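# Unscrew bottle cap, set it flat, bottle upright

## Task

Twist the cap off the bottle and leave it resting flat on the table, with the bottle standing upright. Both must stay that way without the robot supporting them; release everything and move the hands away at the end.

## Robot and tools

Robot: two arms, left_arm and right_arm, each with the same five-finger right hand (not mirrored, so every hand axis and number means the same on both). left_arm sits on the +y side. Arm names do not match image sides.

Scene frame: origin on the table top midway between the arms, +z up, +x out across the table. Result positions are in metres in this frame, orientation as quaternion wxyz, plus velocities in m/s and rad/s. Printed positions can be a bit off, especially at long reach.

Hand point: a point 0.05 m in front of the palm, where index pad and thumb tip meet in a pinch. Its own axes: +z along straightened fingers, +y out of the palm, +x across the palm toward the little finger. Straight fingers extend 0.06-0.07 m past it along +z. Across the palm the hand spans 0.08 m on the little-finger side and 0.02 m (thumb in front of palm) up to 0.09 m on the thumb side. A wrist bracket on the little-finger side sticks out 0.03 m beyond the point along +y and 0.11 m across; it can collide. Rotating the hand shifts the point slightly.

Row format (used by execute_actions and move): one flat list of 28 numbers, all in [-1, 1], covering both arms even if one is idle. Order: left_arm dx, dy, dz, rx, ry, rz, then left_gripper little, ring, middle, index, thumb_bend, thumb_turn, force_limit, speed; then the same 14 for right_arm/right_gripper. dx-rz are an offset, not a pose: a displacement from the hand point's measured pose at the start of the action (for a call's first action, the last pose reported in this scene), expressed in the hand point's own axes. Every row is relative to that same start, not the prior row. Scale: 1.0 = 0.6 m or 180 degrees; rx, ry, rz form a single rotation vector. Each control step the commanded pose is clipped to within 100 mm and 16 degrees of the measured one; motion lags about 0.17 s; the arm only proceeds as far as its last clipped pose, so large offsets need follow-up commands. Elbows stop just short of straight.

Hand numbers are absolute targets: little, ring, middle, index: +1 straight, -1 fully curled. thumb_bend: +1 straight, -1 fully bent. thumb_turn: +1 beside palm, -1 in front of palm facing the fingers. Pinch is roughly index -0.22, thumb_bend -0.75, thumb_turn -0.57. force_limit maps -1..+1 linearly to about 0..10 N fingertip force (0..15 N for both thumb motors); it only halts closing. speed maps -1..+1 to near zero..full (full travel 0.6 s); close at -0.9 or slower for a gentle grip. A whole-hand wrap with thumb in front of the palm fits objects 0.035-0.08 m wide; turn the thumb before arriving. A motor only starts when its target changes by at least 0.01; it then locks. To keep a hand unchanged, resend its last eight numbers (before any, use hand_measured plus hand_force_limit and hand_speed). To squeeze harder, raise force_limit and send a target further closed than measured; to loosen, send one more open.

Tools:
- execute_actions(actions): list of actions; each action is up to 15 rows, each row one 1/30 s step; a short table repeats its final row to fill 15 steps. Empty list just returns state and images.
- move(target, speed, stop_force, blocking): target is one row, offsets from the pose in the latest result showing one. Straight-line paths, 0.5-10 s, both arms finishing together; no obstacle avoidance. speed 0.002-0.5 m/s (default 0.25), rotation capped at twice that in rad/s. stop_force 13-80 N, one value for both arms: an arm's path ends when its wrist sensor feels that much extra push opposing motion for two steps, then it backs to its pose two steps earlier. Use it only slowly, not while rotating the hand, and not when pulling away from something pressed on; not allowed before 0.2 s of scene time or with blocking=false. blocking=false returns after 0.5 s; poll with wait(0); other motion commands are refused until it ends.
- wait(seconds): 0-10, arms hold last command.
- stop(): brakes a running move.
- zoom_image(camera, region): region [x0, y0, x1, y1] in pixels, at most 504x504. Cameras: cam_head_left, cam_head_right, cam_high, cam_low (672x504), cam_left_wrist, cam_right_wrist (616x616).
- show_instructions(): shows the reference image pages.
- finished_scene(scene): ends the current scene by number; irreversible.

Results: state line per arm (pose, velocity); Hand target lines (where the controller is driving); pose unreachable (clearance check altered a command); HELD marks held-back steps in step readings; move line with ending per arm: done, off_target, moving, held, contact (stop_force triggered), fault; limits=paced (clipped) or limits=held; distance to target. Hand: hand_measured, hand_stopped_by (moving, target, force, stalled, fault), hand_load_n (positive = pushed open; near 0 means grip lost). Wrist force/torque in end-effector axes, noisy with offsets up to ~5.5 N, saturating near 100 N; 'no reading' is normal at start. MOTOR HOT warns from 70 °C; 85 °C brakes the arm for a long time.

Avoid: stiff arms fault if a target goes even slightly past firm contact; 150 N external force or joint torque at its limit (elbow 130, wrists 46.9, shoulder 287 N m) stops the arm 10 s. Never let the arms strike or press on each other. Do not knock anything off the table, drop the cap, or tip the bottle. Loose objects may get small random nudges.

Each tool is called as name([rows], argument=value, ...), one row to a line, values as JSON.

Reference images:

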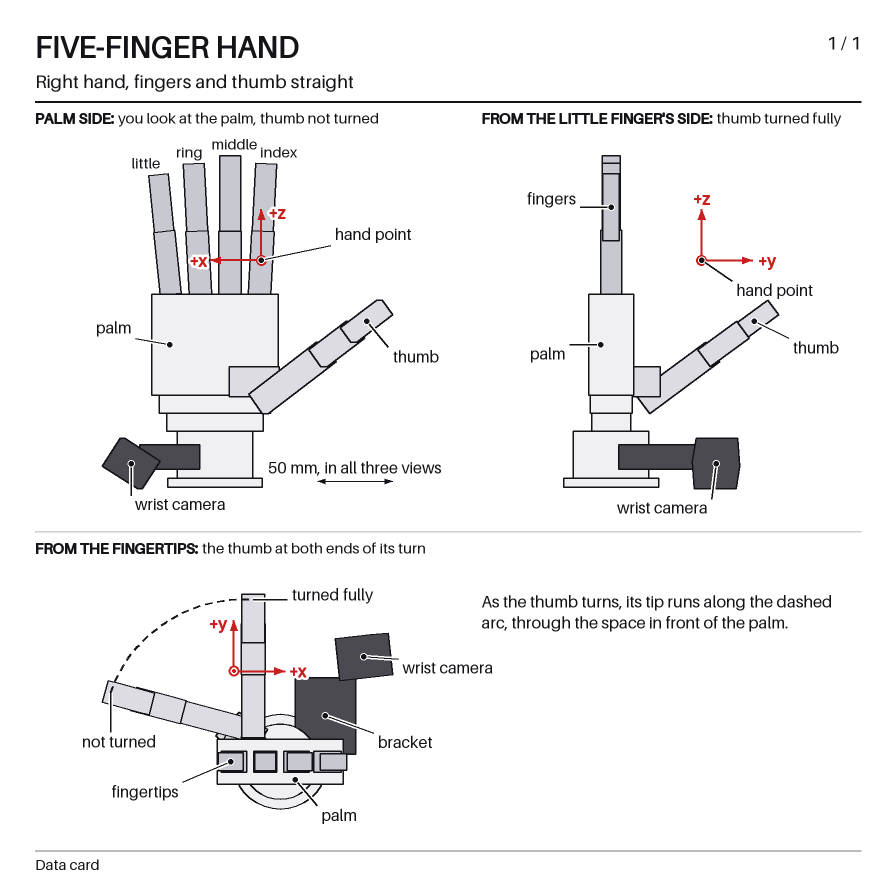

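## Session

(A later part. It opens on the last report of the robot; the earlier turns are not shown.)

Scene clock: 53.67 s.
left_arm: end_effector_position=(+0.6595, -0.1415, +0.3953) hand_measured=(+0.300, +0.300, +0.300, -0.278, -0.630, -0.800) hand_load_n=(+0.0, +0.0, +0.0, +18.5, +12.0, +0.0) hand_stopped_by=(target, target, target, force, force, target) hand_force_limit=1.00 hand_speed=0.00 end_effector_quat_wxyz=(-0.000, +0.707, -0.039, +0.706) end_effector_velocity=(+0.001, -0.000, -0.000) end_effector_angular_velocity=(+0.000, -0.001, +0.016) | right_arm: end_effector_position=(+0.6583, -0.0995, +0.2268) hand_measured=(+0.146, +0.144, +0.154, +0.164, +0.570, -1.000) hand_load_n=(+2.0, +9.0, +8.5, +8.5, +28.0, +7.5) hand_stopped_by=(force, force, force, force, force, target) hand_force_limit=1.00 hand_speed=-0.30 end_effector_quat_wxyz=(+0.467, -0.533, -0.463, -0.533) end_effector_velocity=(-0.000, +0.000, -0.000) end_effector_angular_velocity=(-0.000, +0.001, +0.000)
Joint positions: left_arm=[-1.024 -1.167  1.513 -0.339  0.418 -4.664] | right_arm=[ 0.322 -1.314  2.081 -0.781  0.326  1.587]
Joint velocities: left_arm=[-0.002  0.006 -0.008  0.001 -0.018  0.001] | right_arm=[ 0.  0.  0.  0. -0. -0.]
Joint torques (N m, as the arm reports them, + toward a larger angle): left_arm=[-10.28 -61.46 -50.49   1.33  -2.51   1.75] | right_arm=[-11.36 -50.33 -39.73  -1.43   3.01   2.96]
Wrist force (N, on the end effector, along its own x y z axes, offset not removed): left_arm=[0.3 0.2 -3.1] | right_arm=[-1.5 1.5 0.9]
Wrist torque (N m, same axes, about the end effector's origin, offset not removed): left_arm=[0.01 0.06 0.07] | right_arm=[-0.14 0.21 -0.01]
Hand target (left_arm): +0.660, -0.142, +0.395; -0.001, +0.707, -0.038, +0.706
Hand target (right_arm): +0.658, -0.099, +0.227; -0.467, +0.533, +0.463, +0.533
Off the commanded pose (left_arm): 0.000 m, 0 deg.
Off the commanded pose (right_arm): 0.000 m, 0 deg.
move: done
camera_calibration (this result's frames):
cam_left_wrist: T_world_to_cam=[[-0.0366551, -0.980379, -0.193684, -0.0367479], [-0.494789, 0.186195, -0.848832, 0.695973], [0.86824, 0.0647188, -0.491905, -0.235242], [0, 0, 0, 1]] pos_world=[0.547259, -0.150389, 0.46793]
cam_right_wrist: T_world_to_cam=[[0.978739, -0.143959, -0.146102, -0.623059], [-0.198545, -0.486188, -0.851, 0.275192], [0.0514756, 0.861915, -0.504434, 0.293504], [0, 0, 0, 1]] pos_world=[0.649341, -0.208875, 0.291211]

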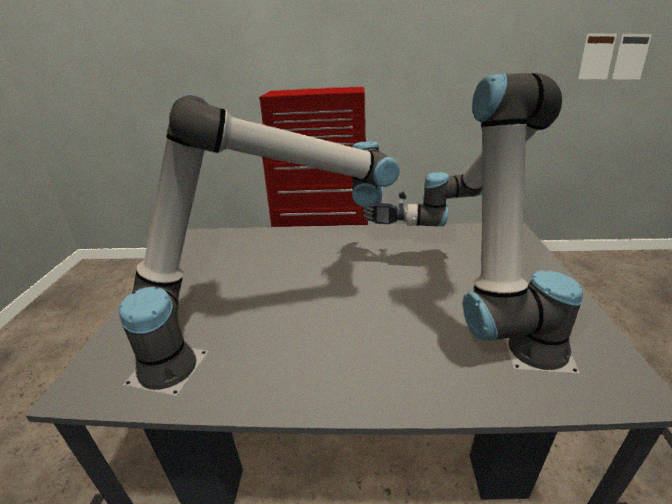

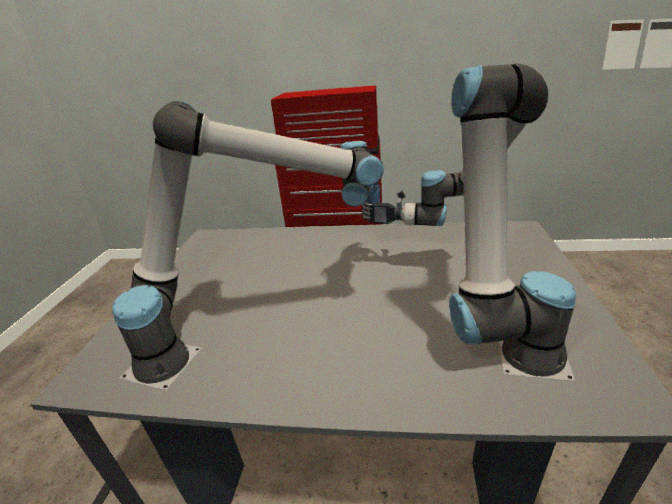

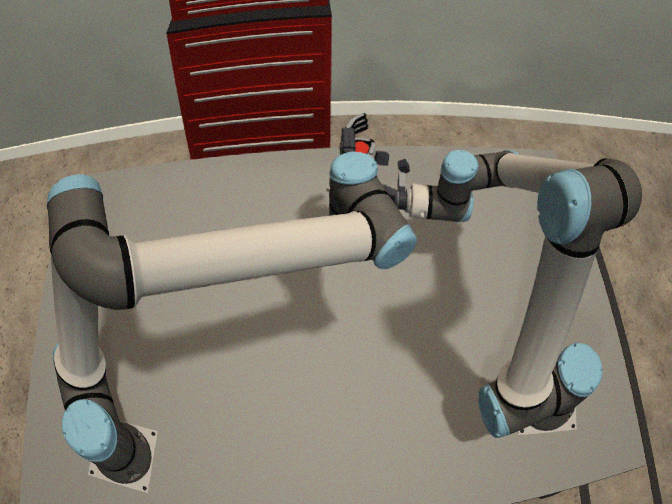

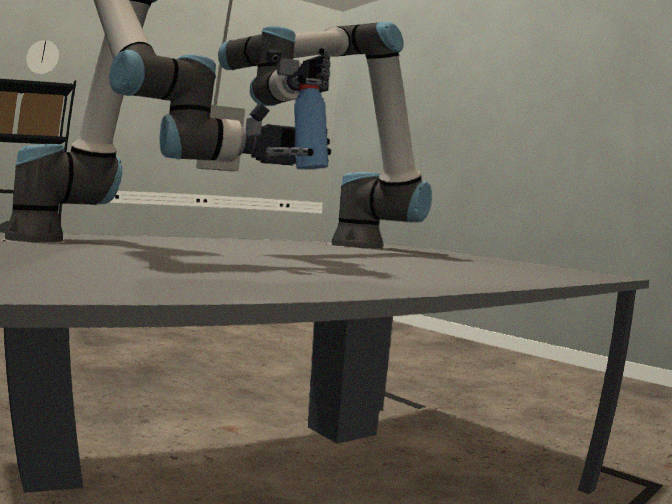

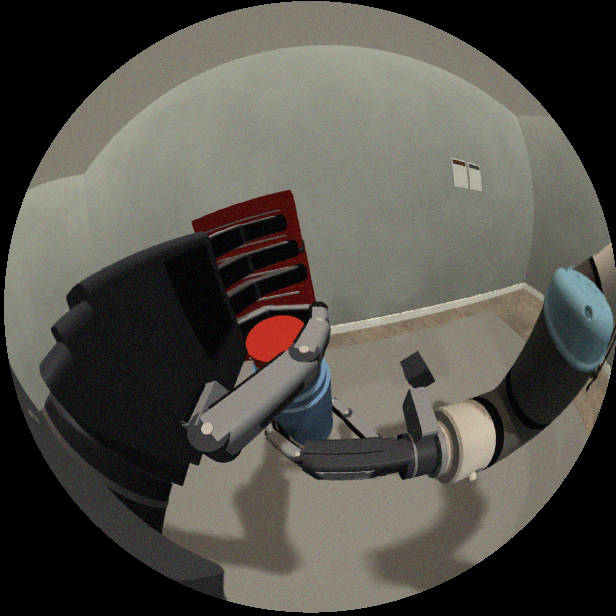

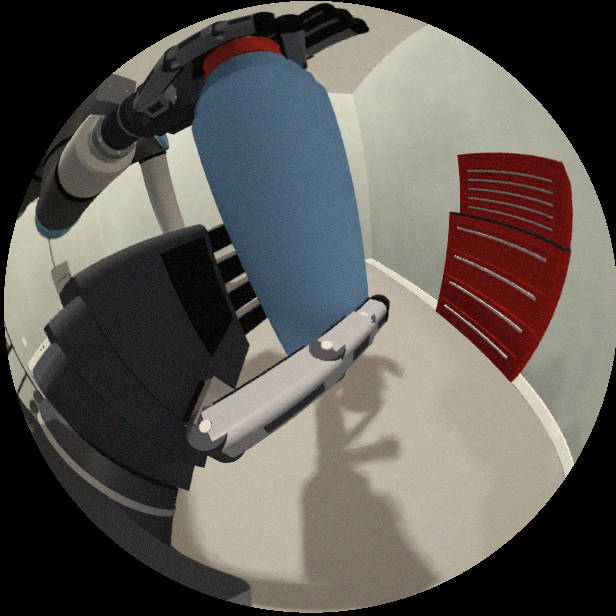

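move(target=[0,0,0.03,0,0,0,0.3,0.3,0.3,-1,-1,-0.8,1,0, 0,0,0,0,0,0,-1,-1,-1,-1,-1,-1,1,-0.3], speed=0.05)

move(target=[0,0,0,0,0,0,0.3,0.3,0.3,0.6,0.6,-0.8,1,0.5, 0,0,0,0,0,0,-0.9,-0.9,-0.9,-0.9,-0.9,-1,1,-0.3])

move(target=[0,0.015,-0.063,-0.417,0,0,0.3,0.3,0.3,0.6,0.6,-0.8,1,0.5, 0,0,0,0,0,0,-0.9,-0.9,-0.9,-0.9,-0.9,-1,1,-0.3], speed=0.4)

move(target=[0,0,0,0,0,0,0.3,0.3,0.3,-1,-1,-0.8,1,0, 0,0,0,0,0,0,-0.9,-0.9,-0.9,-0.9,-0.9,-1,1,-0.3])

move(target=[0,-0.065,0.002,0.417,0,0,0.3,0.3,0.3,-1,-1,-0.8,1,0, 0,0,0,0,0,0,-0.9,-0.9,-0.9,-0.9,-0.9,-1,1,-0.3], speed=0.3)

Scene clock: 55.03 s.
left_arm: end_effector_position=(+0.6772, -0.1424, +0.3952) hand_measured=(+0.300, +0.300, +0.300, -0.278, -0.630, -0.800) hand_load_n=(+0.0, +0.0, +0.0, +18.0, +12.5, -0.5) hand_stopped_by=(target, target, target, force, force, target) hand_force_limit=1.00 hand_speed=0.00 end_effector_quat_wxyz=(-0.001, +0.707, -0.039, +0.706) end_effector_velocity=(+0.002, -0.000, +0.000) end_effector_angular_velocity=(-0.000, -0.000, -0.001) | right_arm: end_effector_position=(+0.6583, -0.0995, +0.2268) hand_measured=(+0.146, +0.144, +0.154, +0.164, +0.570, -0.998) hand_load_n=(+0.0, +4.0, +7.0, +11.0, +25.5, +15.0) hand_stopped_by=(force, force, force, force, force, target) hand_force_limit=1.00 hand_speed=-0.30 end_effector_quat_wxyz=(+0.467, -0.533, -0.463, -0.533) end_effector_velocity=(+0.000, +0.000, +0.001) end_effector_angular_velocity=(+0.000, -0.001, +0.000)
Joint positions: left_arm=[-1.004 -1.15   1.489 -0.332  0.438 -4.663] | right_arm=[ 0.322 -1.314  2.081 -0.781  0.326  1.587]
Joint velocities: left_arm=[ 0.003  0.002 -0.003  0.001  0.003  0.   ] | right_arm=[-0.    -0.001 -0.     0.    -0.     0.   ]
Joint torques (N m, as the arm reports them, + toward a larger angle): left_arm=[ 10.47 -58.23 -48.81   0.49   3.19  -1.68] | right_arm=[ -9.06 -50.66 -38.36  -1.84   1.25   2.43]
Wrist force (N, on the end effector, along its own x y z axes, offset not removed): left_arm=[1.3 -2.2 -4.8] | right_arm=[1.5 2.8 -0.4]
Wrist torque (N m, same axes, about the end effector's origin, offset not removed): left_arm=[0.05 0.12 0.08] | right_arm=[-0.42 -0.15 0.88]
Hand target (left_arm): +0.677, -0.142, +0.395; -0.000, +0.707, -0.039, +0.706
Hand target (right_arm): +0.658, -0.099, +0.227; -0.467, +0.533, +0.463, +0.533
Off the commanded pose (left_arm): 0.000 m, 0 deg.
Off the commanded pose (right_arm): 0.000 m, 0 deg.
move: done
camera_calibration (this result's frames):
cam_left_wrist: T_world_to_cam=[[-0.0365949, -0.980358, -0.193802, -0.0370251], [-0.49477, 0.186269, -0.848826, 0.70485], [0.868253, 0.0648245, -0.491869, -0.25056], [0, 0, 0, 1]] pos_world=[0.564933, -0.151347, 0.467878]
cam_right_wrist: T_world_to_cam=[[0.978735, -0.143977, -0.14611, -0.623067], [-0.198561, -0.486184, -0.850999, 0.275198], [0.0514875, 0.861914, -0.504433, 0.293505], [0, 0, 0, 1]] pos_world=[0.64935, -0.208887, 0.291211]

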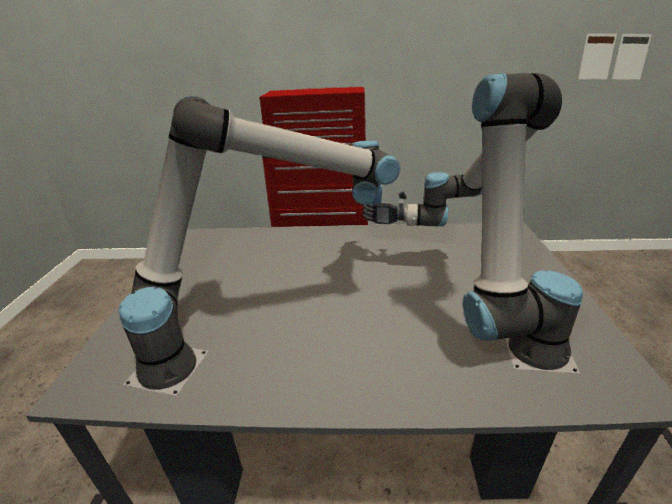

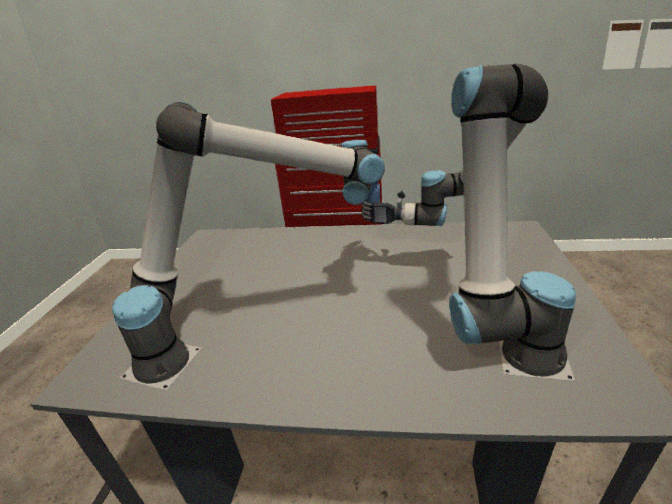

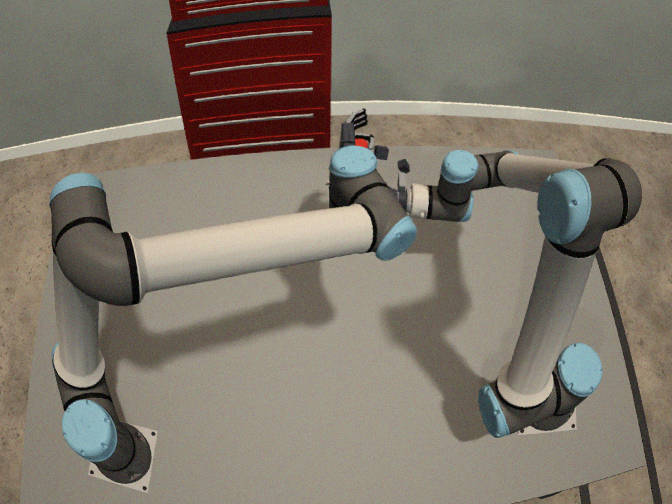

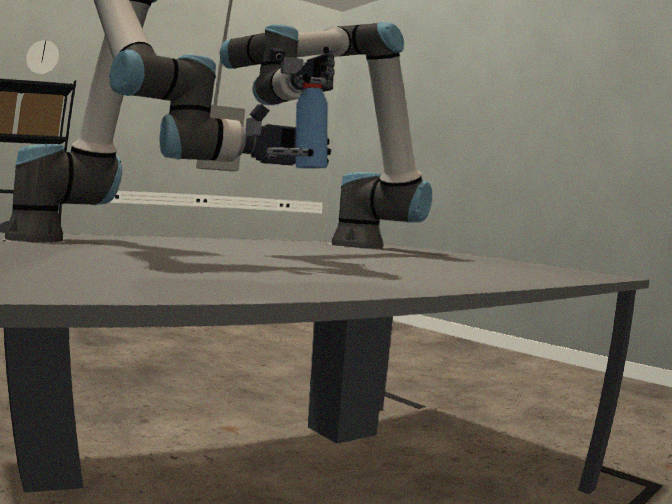

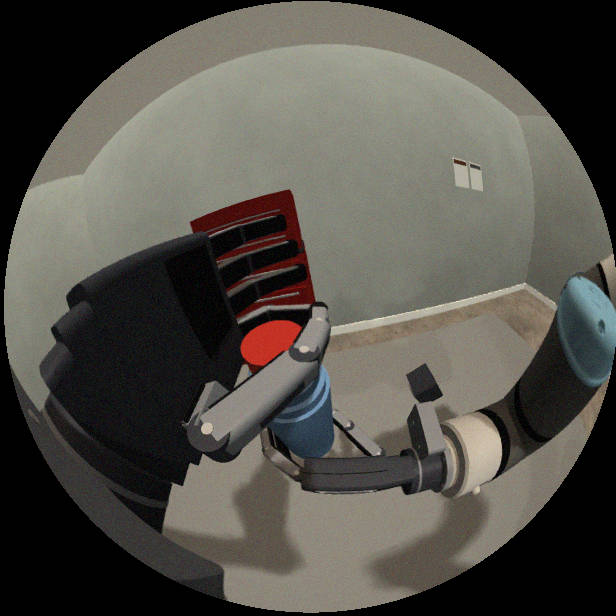

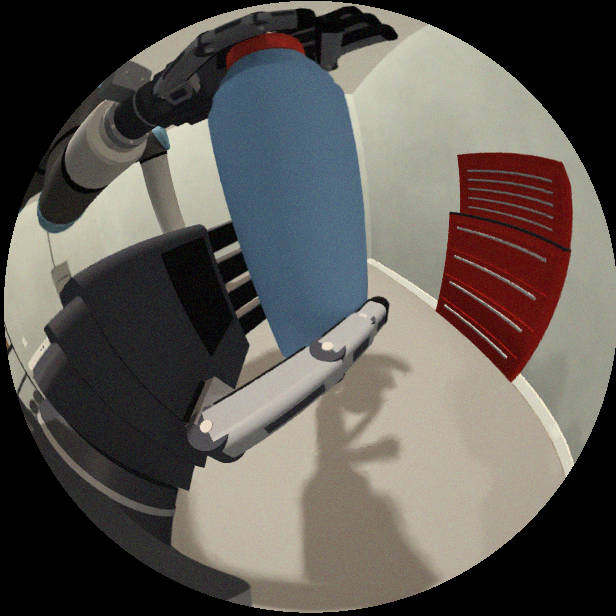

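Scene clock: 56.10 s.
left_arm: end_effector_position=(+0.6772, -0.1424, +0.3952) hand_measured=(+0.300, +0.300, +0.300, +0.600, +0.600, -0.800) hand_load_n=(+0.0, +0.0, +0.0, +0.0, +0.0, +0.0) hand_stopped_by=(target, target, target, target, target, target) hand_force_limit=1.00 hand_speed=0.50 end_effector_quat_wxyz=(-0.001, +0.707, -0.039, +0.706) end_effector_velocity=(+0.000, -0.000, -0.001) end_effector_angular_velocity=(+0.001, +0.000, -0.001) | right_arm: end_effector_position=(+0.6583, -0.0995, +0.2268) hand_measured=(+0.096, +0.122, +0.136, +0.164, +0.580, -0.998) hand_load_n=(+10.0, +7.5, +9.0, +5.0, +30.0, +17.0) hand_stopped_by=(force, force, force, force, force, target) hand_force_limit=1.00 hand_speed=-0.30 end_effector_quat_wxyz=(+0.467, -0.533, -0.463, -0.533) end_effector_velocity=(-0.000, -0.000, -0.000) end_effector_angular_velocity=(-0.000, +0.000, +0.000)
Joint positions: left_arm=[-1.004 -1.15   1.489 -0.332  0.438 -4.663] | right_arm=[ 0.322 -1.314  2.081 -0.781  0.326  1.587]
Joint velocities: left_arm=[ 0.     0.     0.001 -0.001  0.001  0.   ] | right_arm=[-0.  0.  0. -0. -0. -0.]
Joint torques (N m, as the arm reports them, + toward a larger angle): left_arm=[-11.16 -79.13 -32.47  -2.09  -2.78  -1.03] | right_arm=[-13.62 -49.12 -39.12  -1.99   1.51   2.5 ]
Wrist force (N, on the end effector, along its own x y z axes, offset not removed): left_arm=[-1.4 0.6 -0.8] | right_arm=[5.0 0.5 -5.5]
Wrist torque (N m, same axes, about the end effector's origin, offset not removed): left_arm=[-0.04 0.25 -0.07] | right_arm=[0.16 -0.53 0.48]
Hand target (left_arm): +0.677, -0.142, +0.395; -0.001, +0.707, -0.039, +0.706
Hand target (right_arm): +0.658, -0.099, +0.227; -0.467, +0.533, +0.463, +0.533
Off the commanded pose (left_arm): 0.000 m, 0 deg.
Off the commanded pose (right_arm): 0.000 m, 0 deg.
move: done
camera_calibration (this result's frames):
cam_left_wrist: T_world_to_cam=[[-0.0365871, -0.980353, -0.19383, -0.0370059], [-0.494788, 0.186288, -0.848812, 0.704856], [0.868243, 0.0648493, -0.491883, -0.250554], [0, 0, 0, 1]] pos_world=[0.564942, -0.151337, 0.467874]
cam_right_wrist: T_world_to_cam=[[0.978735, -0.143977, -0.14611, -0.623067], [-0.198561, -0.486184, -0.850999, 0.275198], [0.0514877, 0.861914, -0.504433, 0.293505], [0, 0, 0, 1]] pos_world=[0.64935, -0.208887, 0.291211]

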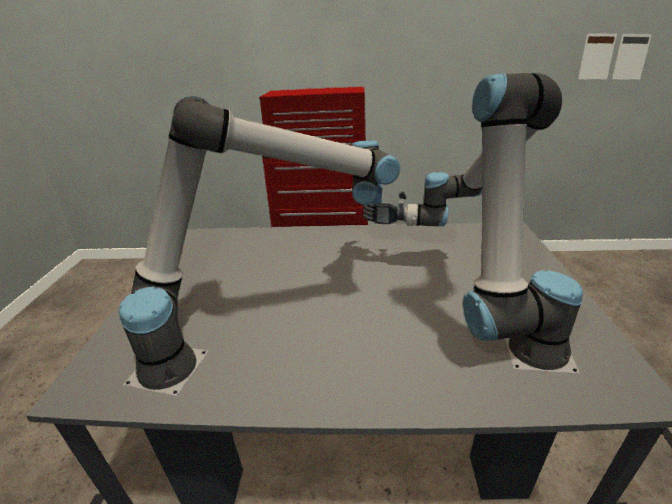

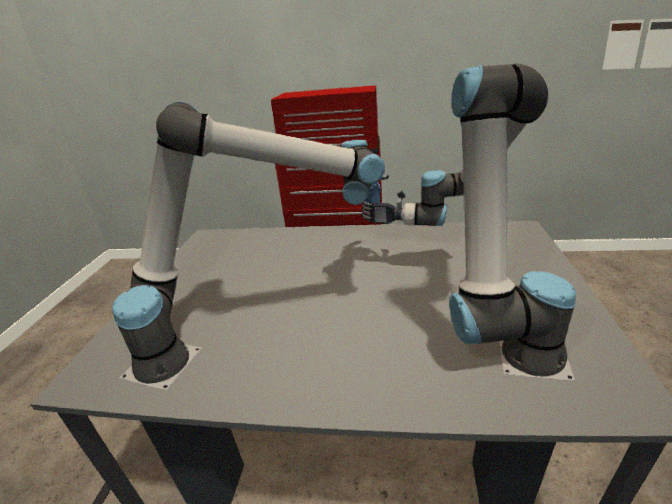

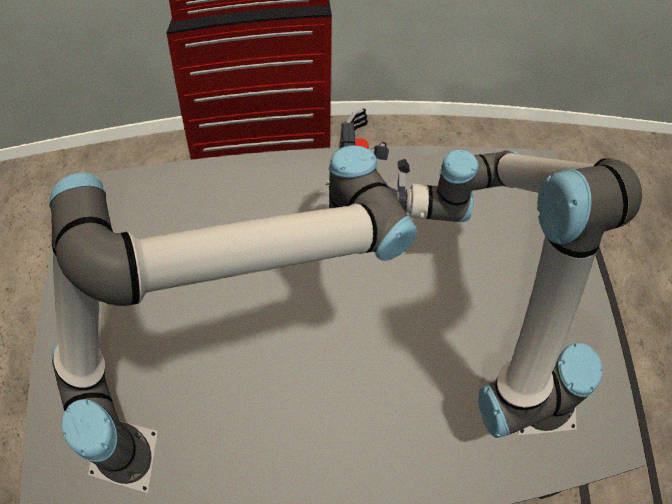

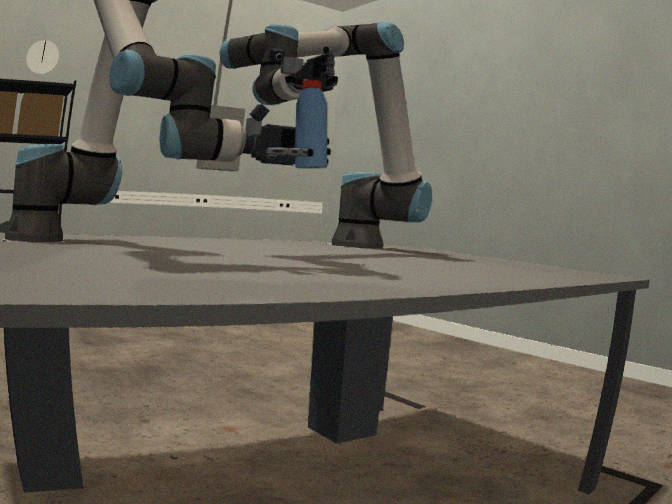

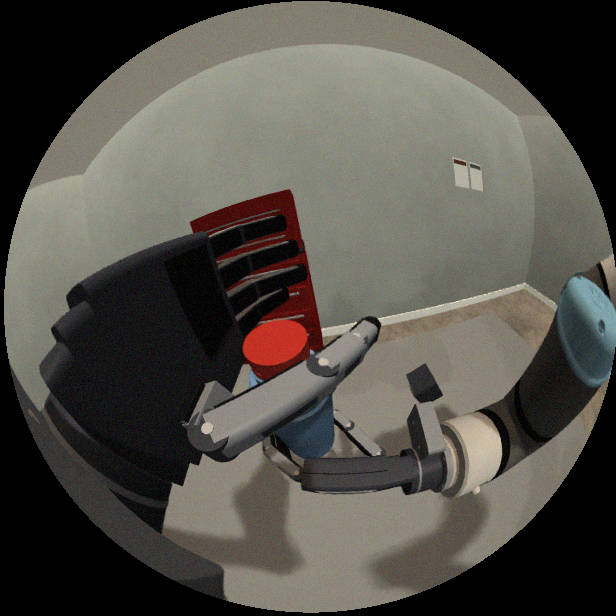

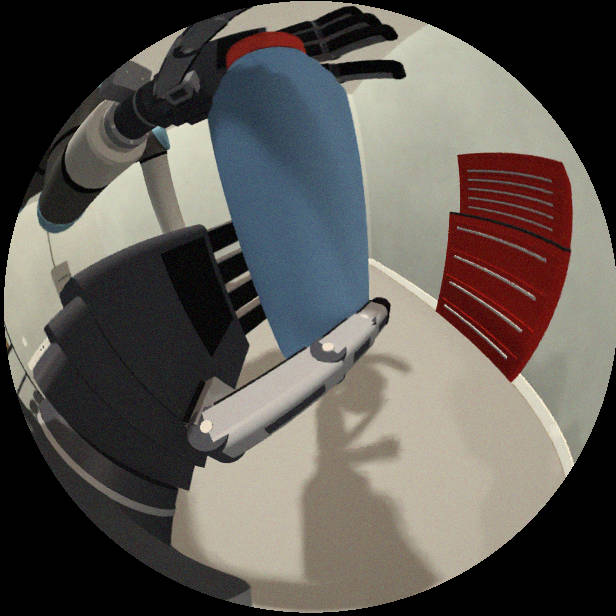

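Scene clock: 58.40 s.
left_arm: end_effector_position=(+0.6390, -0.1494, +0.3948) hand_measured=(+0.300, +0.300, +0.300, +0.600, +0.600, -0.800) hand_load_n=(+0.0, +0.0, +0.0, +0.0, +0.0, +0.0) hand_stopped_by=(target, target, target, target, target, target) hand_force_limit=1.00 hand_speed=0.50 end_effector_quat_wxyz=(+0.430, +0.562, -0.460, +0.537) end_effector_velocity=(-0.001, -0.002, +0.000) end_effector_angular_velocity=(+0.002, +0.002, -0.018) | right_arm: end_effector_position=(+0.6583, -0.0995, +0.2268) hand_measured=(+0.096, +0.122, +0.136, +0.164, +0.580, -0.998) hand_load_n=(+10.0, +7.5, +9.0, +5.0, +30.0, +17.0) hand_stopped_by=(force, force, force, force, force, target) hand_force_limit=1.00 hand_speed=-0.30 end_effector_quat_wxyz=(+0.467, -0.533, -0.463, -0.533) end_effector_velocity=(-0.000, -0.000, -0.001) end_effector_angular_velocity=(-0.001, +0.003, -0.001)
Joint positions: left_arm=[-0.632 -1.103  1.4   -0.232  2.116 -4.668] | right_arm=[ 0.322 -1.314  2.081 -0.781  0.326  1.587]
Joint velocities: left_arm=[ 0.002  0.008 -0.013  0.009  0.021  0.002] | right_arm=[-0.     0.001  0.001  0.001  0.    -0.   ]
Joint torques (N m, as the arm reports them, + toward a larger angle): left_arm=[ 11.48 -68.49 -50.55   0.44   2.44   1.72] | right_arm=[-11.2  -51.84 -39.95  -1.48   1.07   2.9 ]
Wrist force (N, on the end effector, along its own x y z axes, offset not removed): left_arm=[-0.2 0.1 -3.0] | right_arm=[-7.9 -0.6 -3.0]
Wrist torque (N m, same axes, about the end effector's origin, offset not removed): left_arm=[-0.05 0.18 0.10] | right_arm=[0.12 1.21 -0.58]
Hand target (left_arm): +0.639, -0.150, +0.395; +0.430, +0.562, -0.461, +0.536
Hand target (right_arm): +0.658, -0.099, +0.227; -0.467, +0.533, +0.463, +0.533
Off the commanded pose (left_arm): 0.000 m, 0 deg.
Off the commanded pose (right_arm): 0.000 m, 0 deg.
move: done
camera_calibration (this result's frames):
cam_left_wrist: T_world_to_cam=[[-0.965209, -0.213737, -0.150623, 0.645507], [0.00484641, 0.561321, -0.827584, 0.415316], [0.261433, -0.799522, -0.540757, 0.0607887], [0, 0, 0, 1]] pos_world=[0.605145, -0.0465552, 0.473809]
cam_right_wrist: T_world_to_cam=[[0.978735, -0.143977, -0.14611, -0.623067], [-0.198561, -0.486184, -0.850999, 0.275198], [0.0514878, 0.861914, -0.504433, 0.293505], [0, 0, 0, 1]] pos_world=[0.64935, -0.208887, 0.29121]

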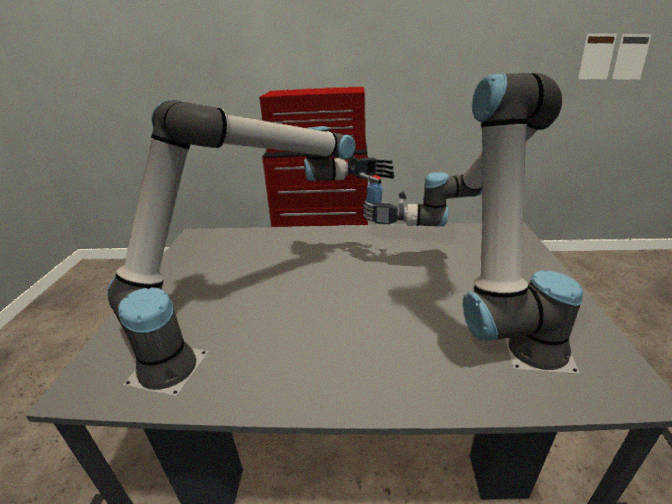

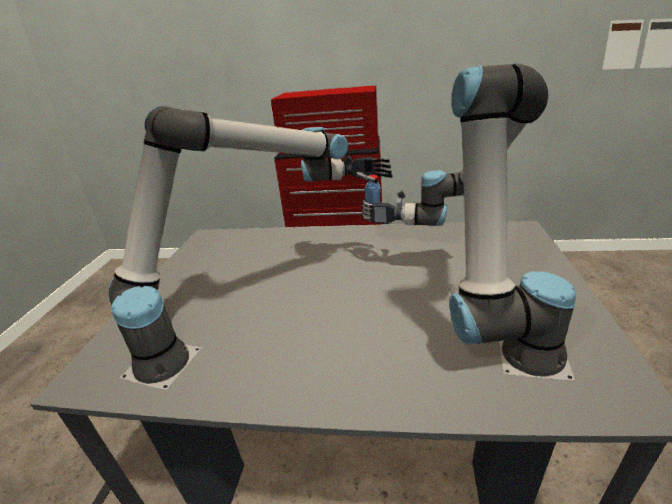

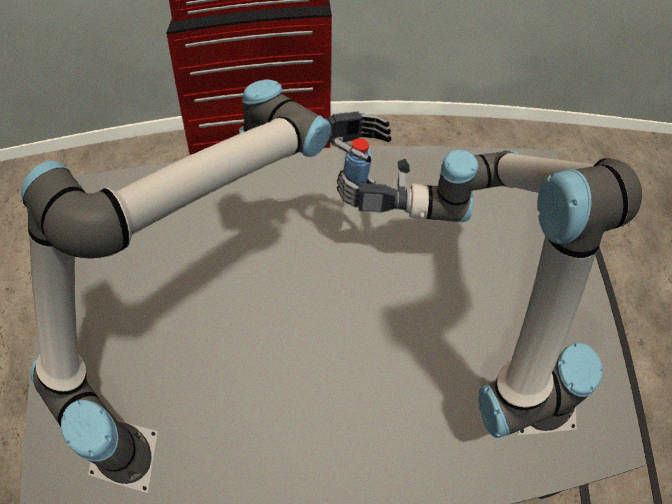

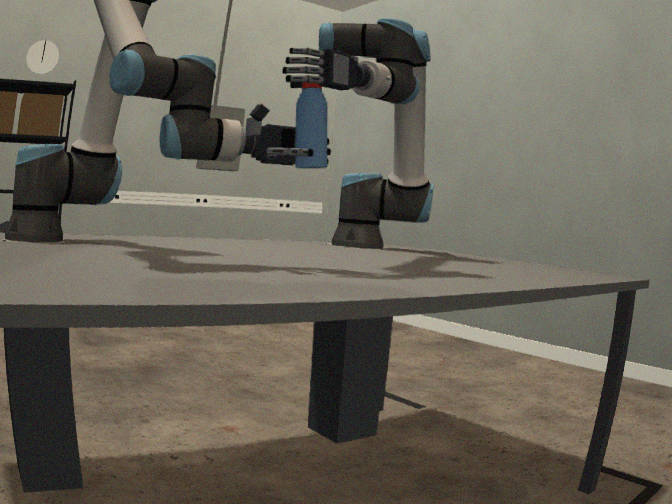

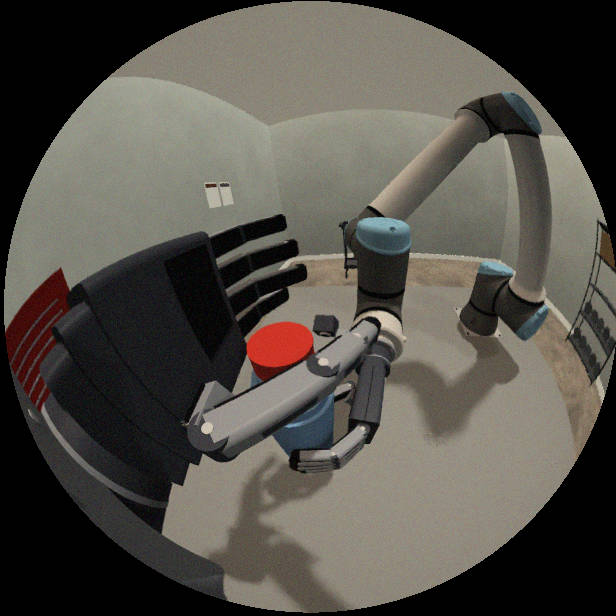

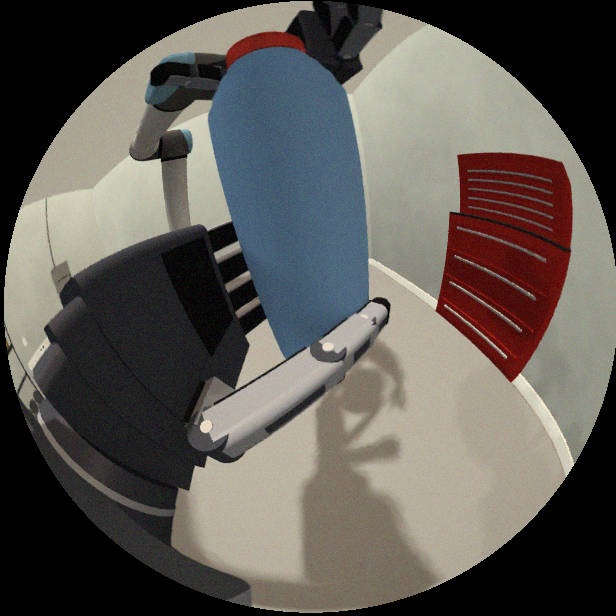

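Scene clock: 59.53 s.
left_arm: end_effector_position=(+0.6390, -0.1495, +0.3949) hand_measured=(+0.300, +0.300, +0.300, -0.598, -0.232, -0.800) hand_load_n=(+0.0, +0.0, +0.0, +13.0, +14.5, +0.0) hand_stopped_by=(target, target, target, force, force, target) hand_force_limit=1.00 hand_speed=0.00 end_effector_quat_wxyz=(+0.430, +0.562, -0.460, +0.537) end_effector_velocity=(-0.000, +0.000, -0.000) end_effector_angular_velocity=(+0.001, +0.001, -0.001) | right_arm: end_effector_position=(+0.6583, -0.0995, +0.2268) hand_measured=(+0.096, +0.122, +0.136, +0.164, +0.580, -0.998) hand_load_n=(+19.0, +12.5, +8.5, +1.0, +28.5, +8.5) hand_stopped_by=(force, force, force, force, force, target) hand_force_limit=1.00 hand_speed=-0.30 end_effector_quat_wxyz=(+0.467, -0.533, -0.463, -0.533) end_effector_velocity=(+0.000, +0.000, -0.001) end_effector_angular_velocity=(-0.000, +0.001, -0.000)
Joint positions: left_arm=[-0.632 -1.103  1.4   -0.232  2.116 -4.668] | right_arm=[ 0.322 -1.314  2.081 -0.781  0.326  1.587]
Joint velocities: left_arm=[ 0.    -0.     0.     0.001  0.001  0.   ] | right_arm=[ 0.     0.002 -0.    -0.001  0.    -0.   ]
Joint torques (N m, as the arm reports them, + toward a larger angle): left_arm=[ -2.8  -80.81 -31.83   1.09  -2.84  -1.86] | right_arm=[-12.99 -50.32 -39.03  -1.09   1.39   2.37]
Wrist force (N, on the end effector, along its own x y z axes, offset not removed): left_arm=[4.7 -1.9 7.7] | right_arm=[-3.3 -1.0 11.5]
Wrist torque (N m, same axes, about the end effector's origin, offset not removed): left_arm=[-0.73 0.05 -0.03] | right_arm=[0.01 -1.50 -0.31]
Hand target (left_arm): +0.639, -0.149, +0.395; +0.430, +0.562, -0.460, +0.537
Hand target (right_arm): +0.658, -0.099, +0.227; -0.467, +0.533, +0.463, +0.533
Off the commanded pose (left_arm): 0.000 m, 0 deg.
Off the commanded pose (right_arm): 0.000 m, 0 deg.
move: done
camera_calibration (this result's frames):
cam_left_wrist: T_world_to_cam=[[-0.965198, -0.21373, -0.150707, 0.645531], [0.00495743, 0.561215, -0.827655, 0.415322], [0.261473, -0.799598, -0.540624, 0.0606991], [0, 0, 0, 1]] pos_world=[0.605135, -0.0465809, 0.473845]
cam_right_wrist: T_world_to_cam=[[0.978735, -0.143977, -0.14611, -0.623067], [-0.198561, -0.486184, -0.850999, 0.275198], [0.0514876, 0.861914, -0.504433, 0.293505], [0, 0, 0, 1]] pos_world=[0.64935, -0.208887, 0.29121]

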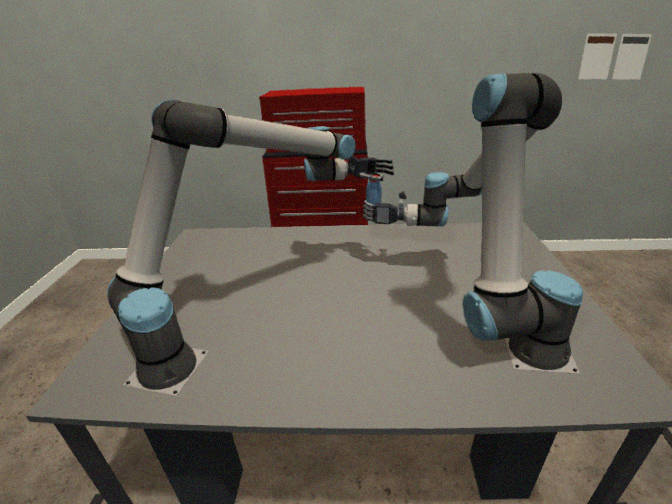

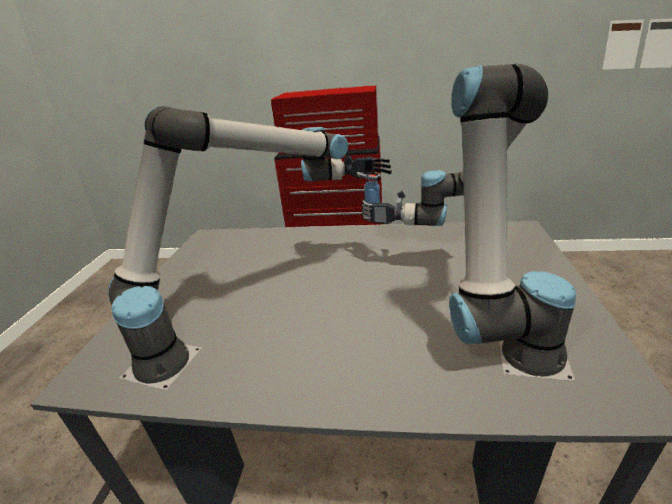

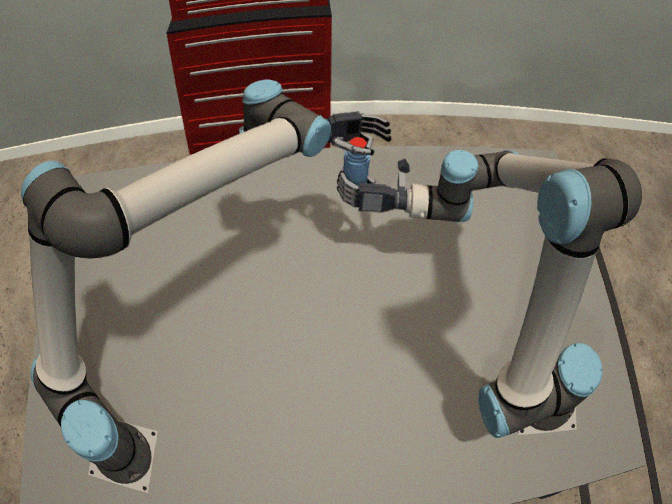

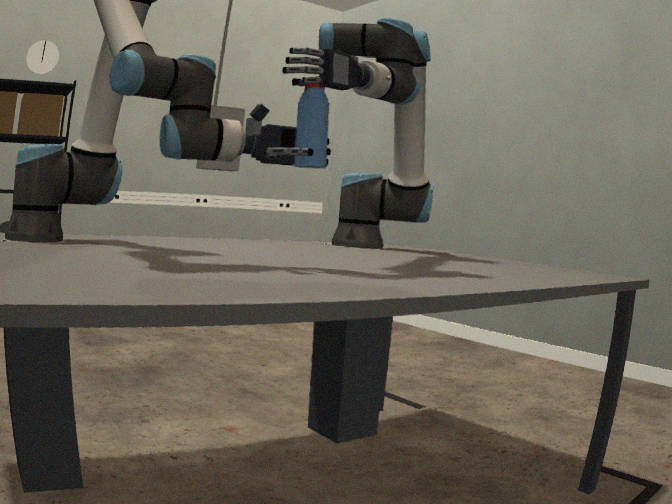

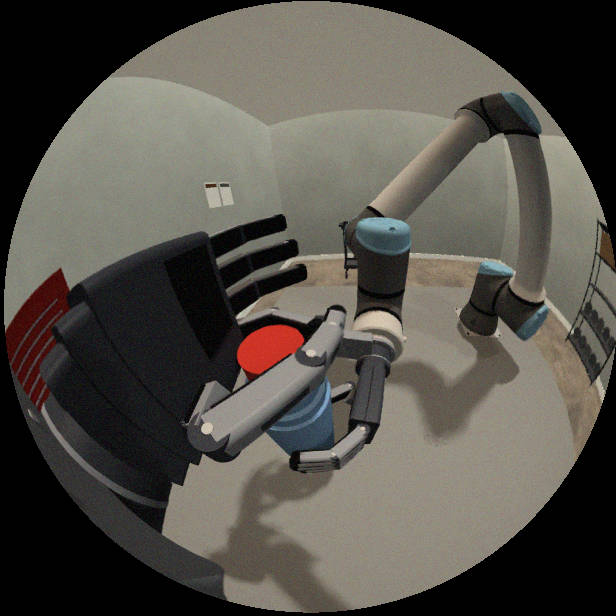

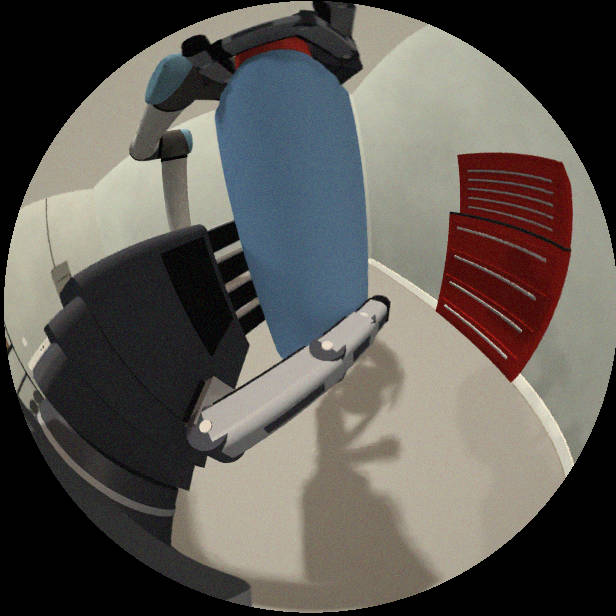

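Scene clock: 62.33 s.
left_arm: end_effector_position=(+0.6773, -0.1423, +0.3953) hand_measured=(+0.300, +0.300, +0.300, -0.598, -0.232, -0.800) hand_load_n=(+0.0, +0.0, +0.0, +10.0, +14.5, +0.0) hand_stopped_by=(target, target, target, force, force, target) hand_force_limit=1.00 hand_speed=0.00 end_effector_quat_wxyz=(-0.000, +0.707, -0.038, +0.706) end_effector_velocity=(+0.000, -0.000, +0.001) end_effector_angular_velocity=(-0.000, -0.001, +0.015) | right_arm: end_effector_position=(+0.6583, -0.0995, +0.2268) hand_measured=(+0.140, +0.136, +0.136, +0.164, +0.580, -1.000) hand_load_n=(+1.0, +8.5, +12.5, +4.0, +26.0, +9.0) hand_stopped_by=(force, force, force, force, force, target) hand_force_limit=1.00 hand_speed=-0.30 end_effector_quat_wxyz=(+0.467, -0.533, -0.463, -0.533) end_effector_velocity=(-0.001, -0.000, -0.002) end_effector_angular_velocity=(-0.000, +0.002, +0.000)
Joint positions: left_arm=[-1.004 -1.15   1.489 -0.333  0.438 -4.663] | right_arm=[ 0.322 -1.314  2.081 -0.781  0.327  1.587]
Joint velocities: left_arm=[-0.003  0.004 -0.007  0.001 -0.018  0.001] | right_arm=[-0.     0.002  0.002 -0.002 -0.    -0.   ]
Joint torques (N m, as the arm reports them, + toward a larger angle): left_arm=[-11.19 -64.7  -48.55   1.2   -2.5    1.48] | right_arm=[-12.67 -53.01 -39.98  -1.37   2.29   2.28]
Wrist force (N, on the end effector, along its own x y z axes, offset not removed): left_arm=[0.5 -2.6 0.1] | right_arm=[-5.5 -4.4 -5.2]
Wrist torque (N m, same axes, about the end effector's origin, offset not removed): left_arm=[-0.56 -0.06 0.08] | right_arm=[-0.54 1.06 -0.48]
Hand target (left_arm): +0.677, -0.142, +0.395; -0.001, +0.707, -0.038, +0.706
Hand target (right_arm): +0.658, -0.099, +0.227; -0.467, +0.533, +0.463, +0.533
Off the commanded pose (left_arm): 0.000 m, 0 deg.
Off the commanded pose (right_arm): 0.000 m, 0 deg.
move: done
camera_calibration (this result's frames):
cam_left_wrist: T_world_to_cam=[[-0.0363724, -0.980446, -0.193399, -0.037237], [-0.49463, 0.185822, -0.849006, 0.704806], [0.868343, 0.0647806, -0.491716, -0.250756], [0, 0, 0, 1]] pos_world=[0.565006, -0.151233, 0.467882]
cam_right_wrist: T_world_to_cam=[[0.978727, -0.144032, -0.14611, -0.623082], [-0.198589, -0.486172, -0.850999, 0.275218], [0.0515368, 0.861912, -0.504433, 0.293476], [0, 0, 0, 1]] pos_world=[0.649358, -0.208892, 0.291211]

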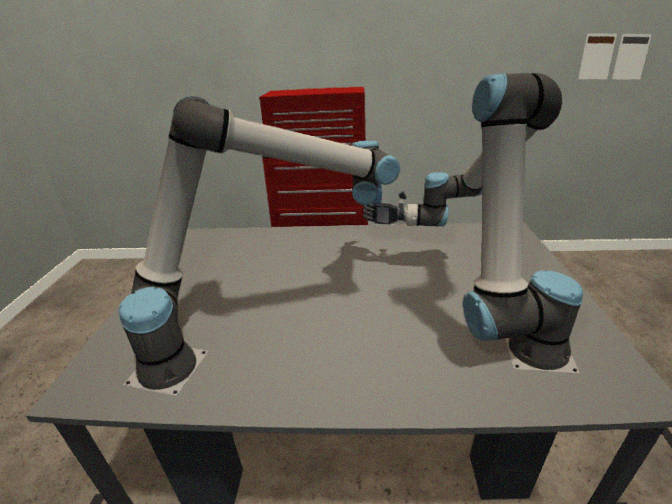

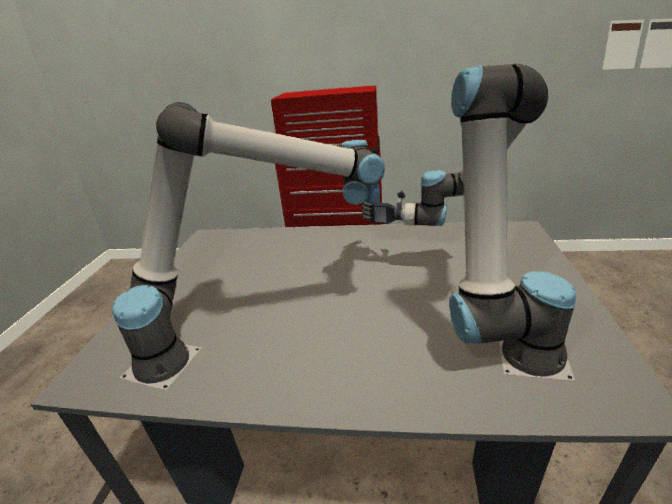

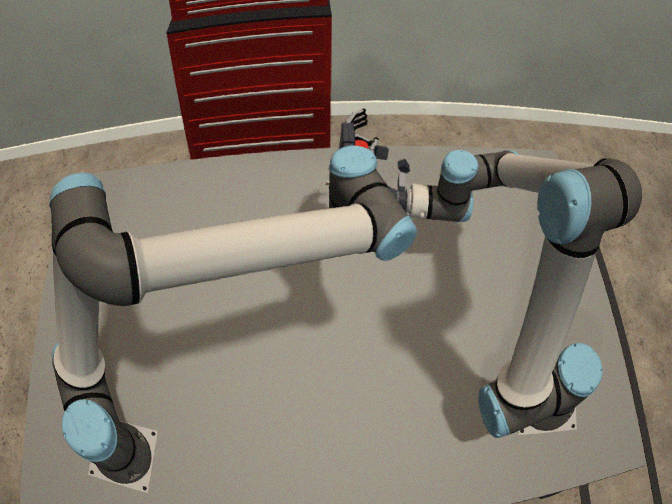

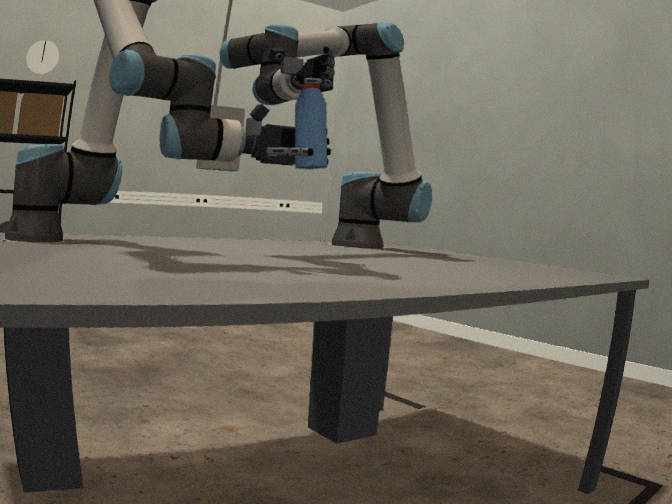

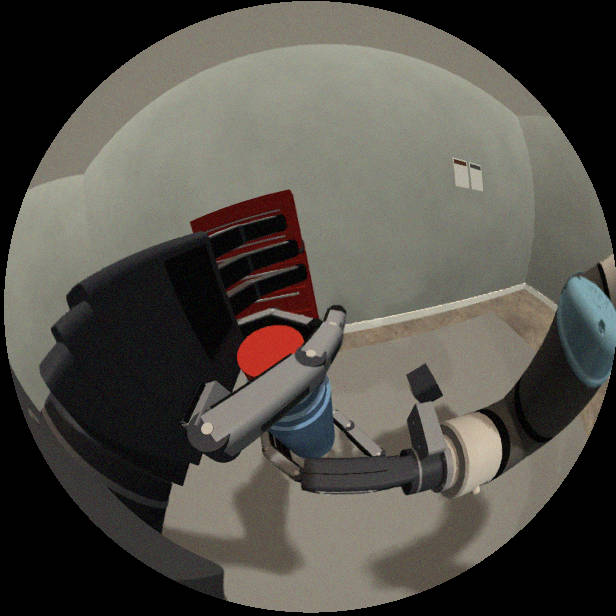

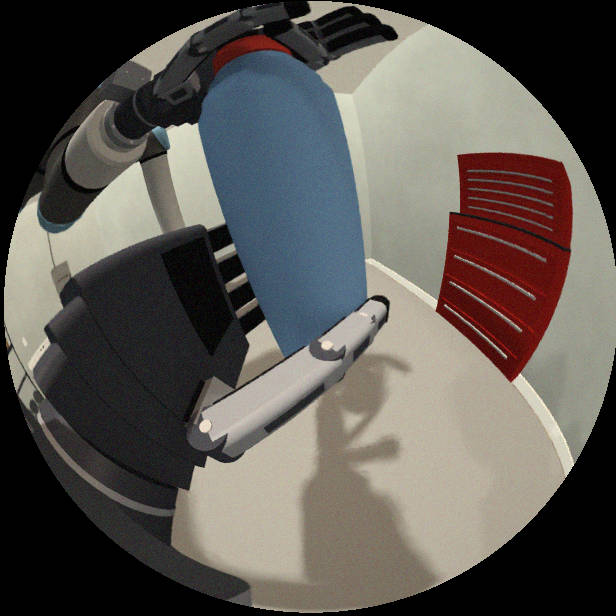

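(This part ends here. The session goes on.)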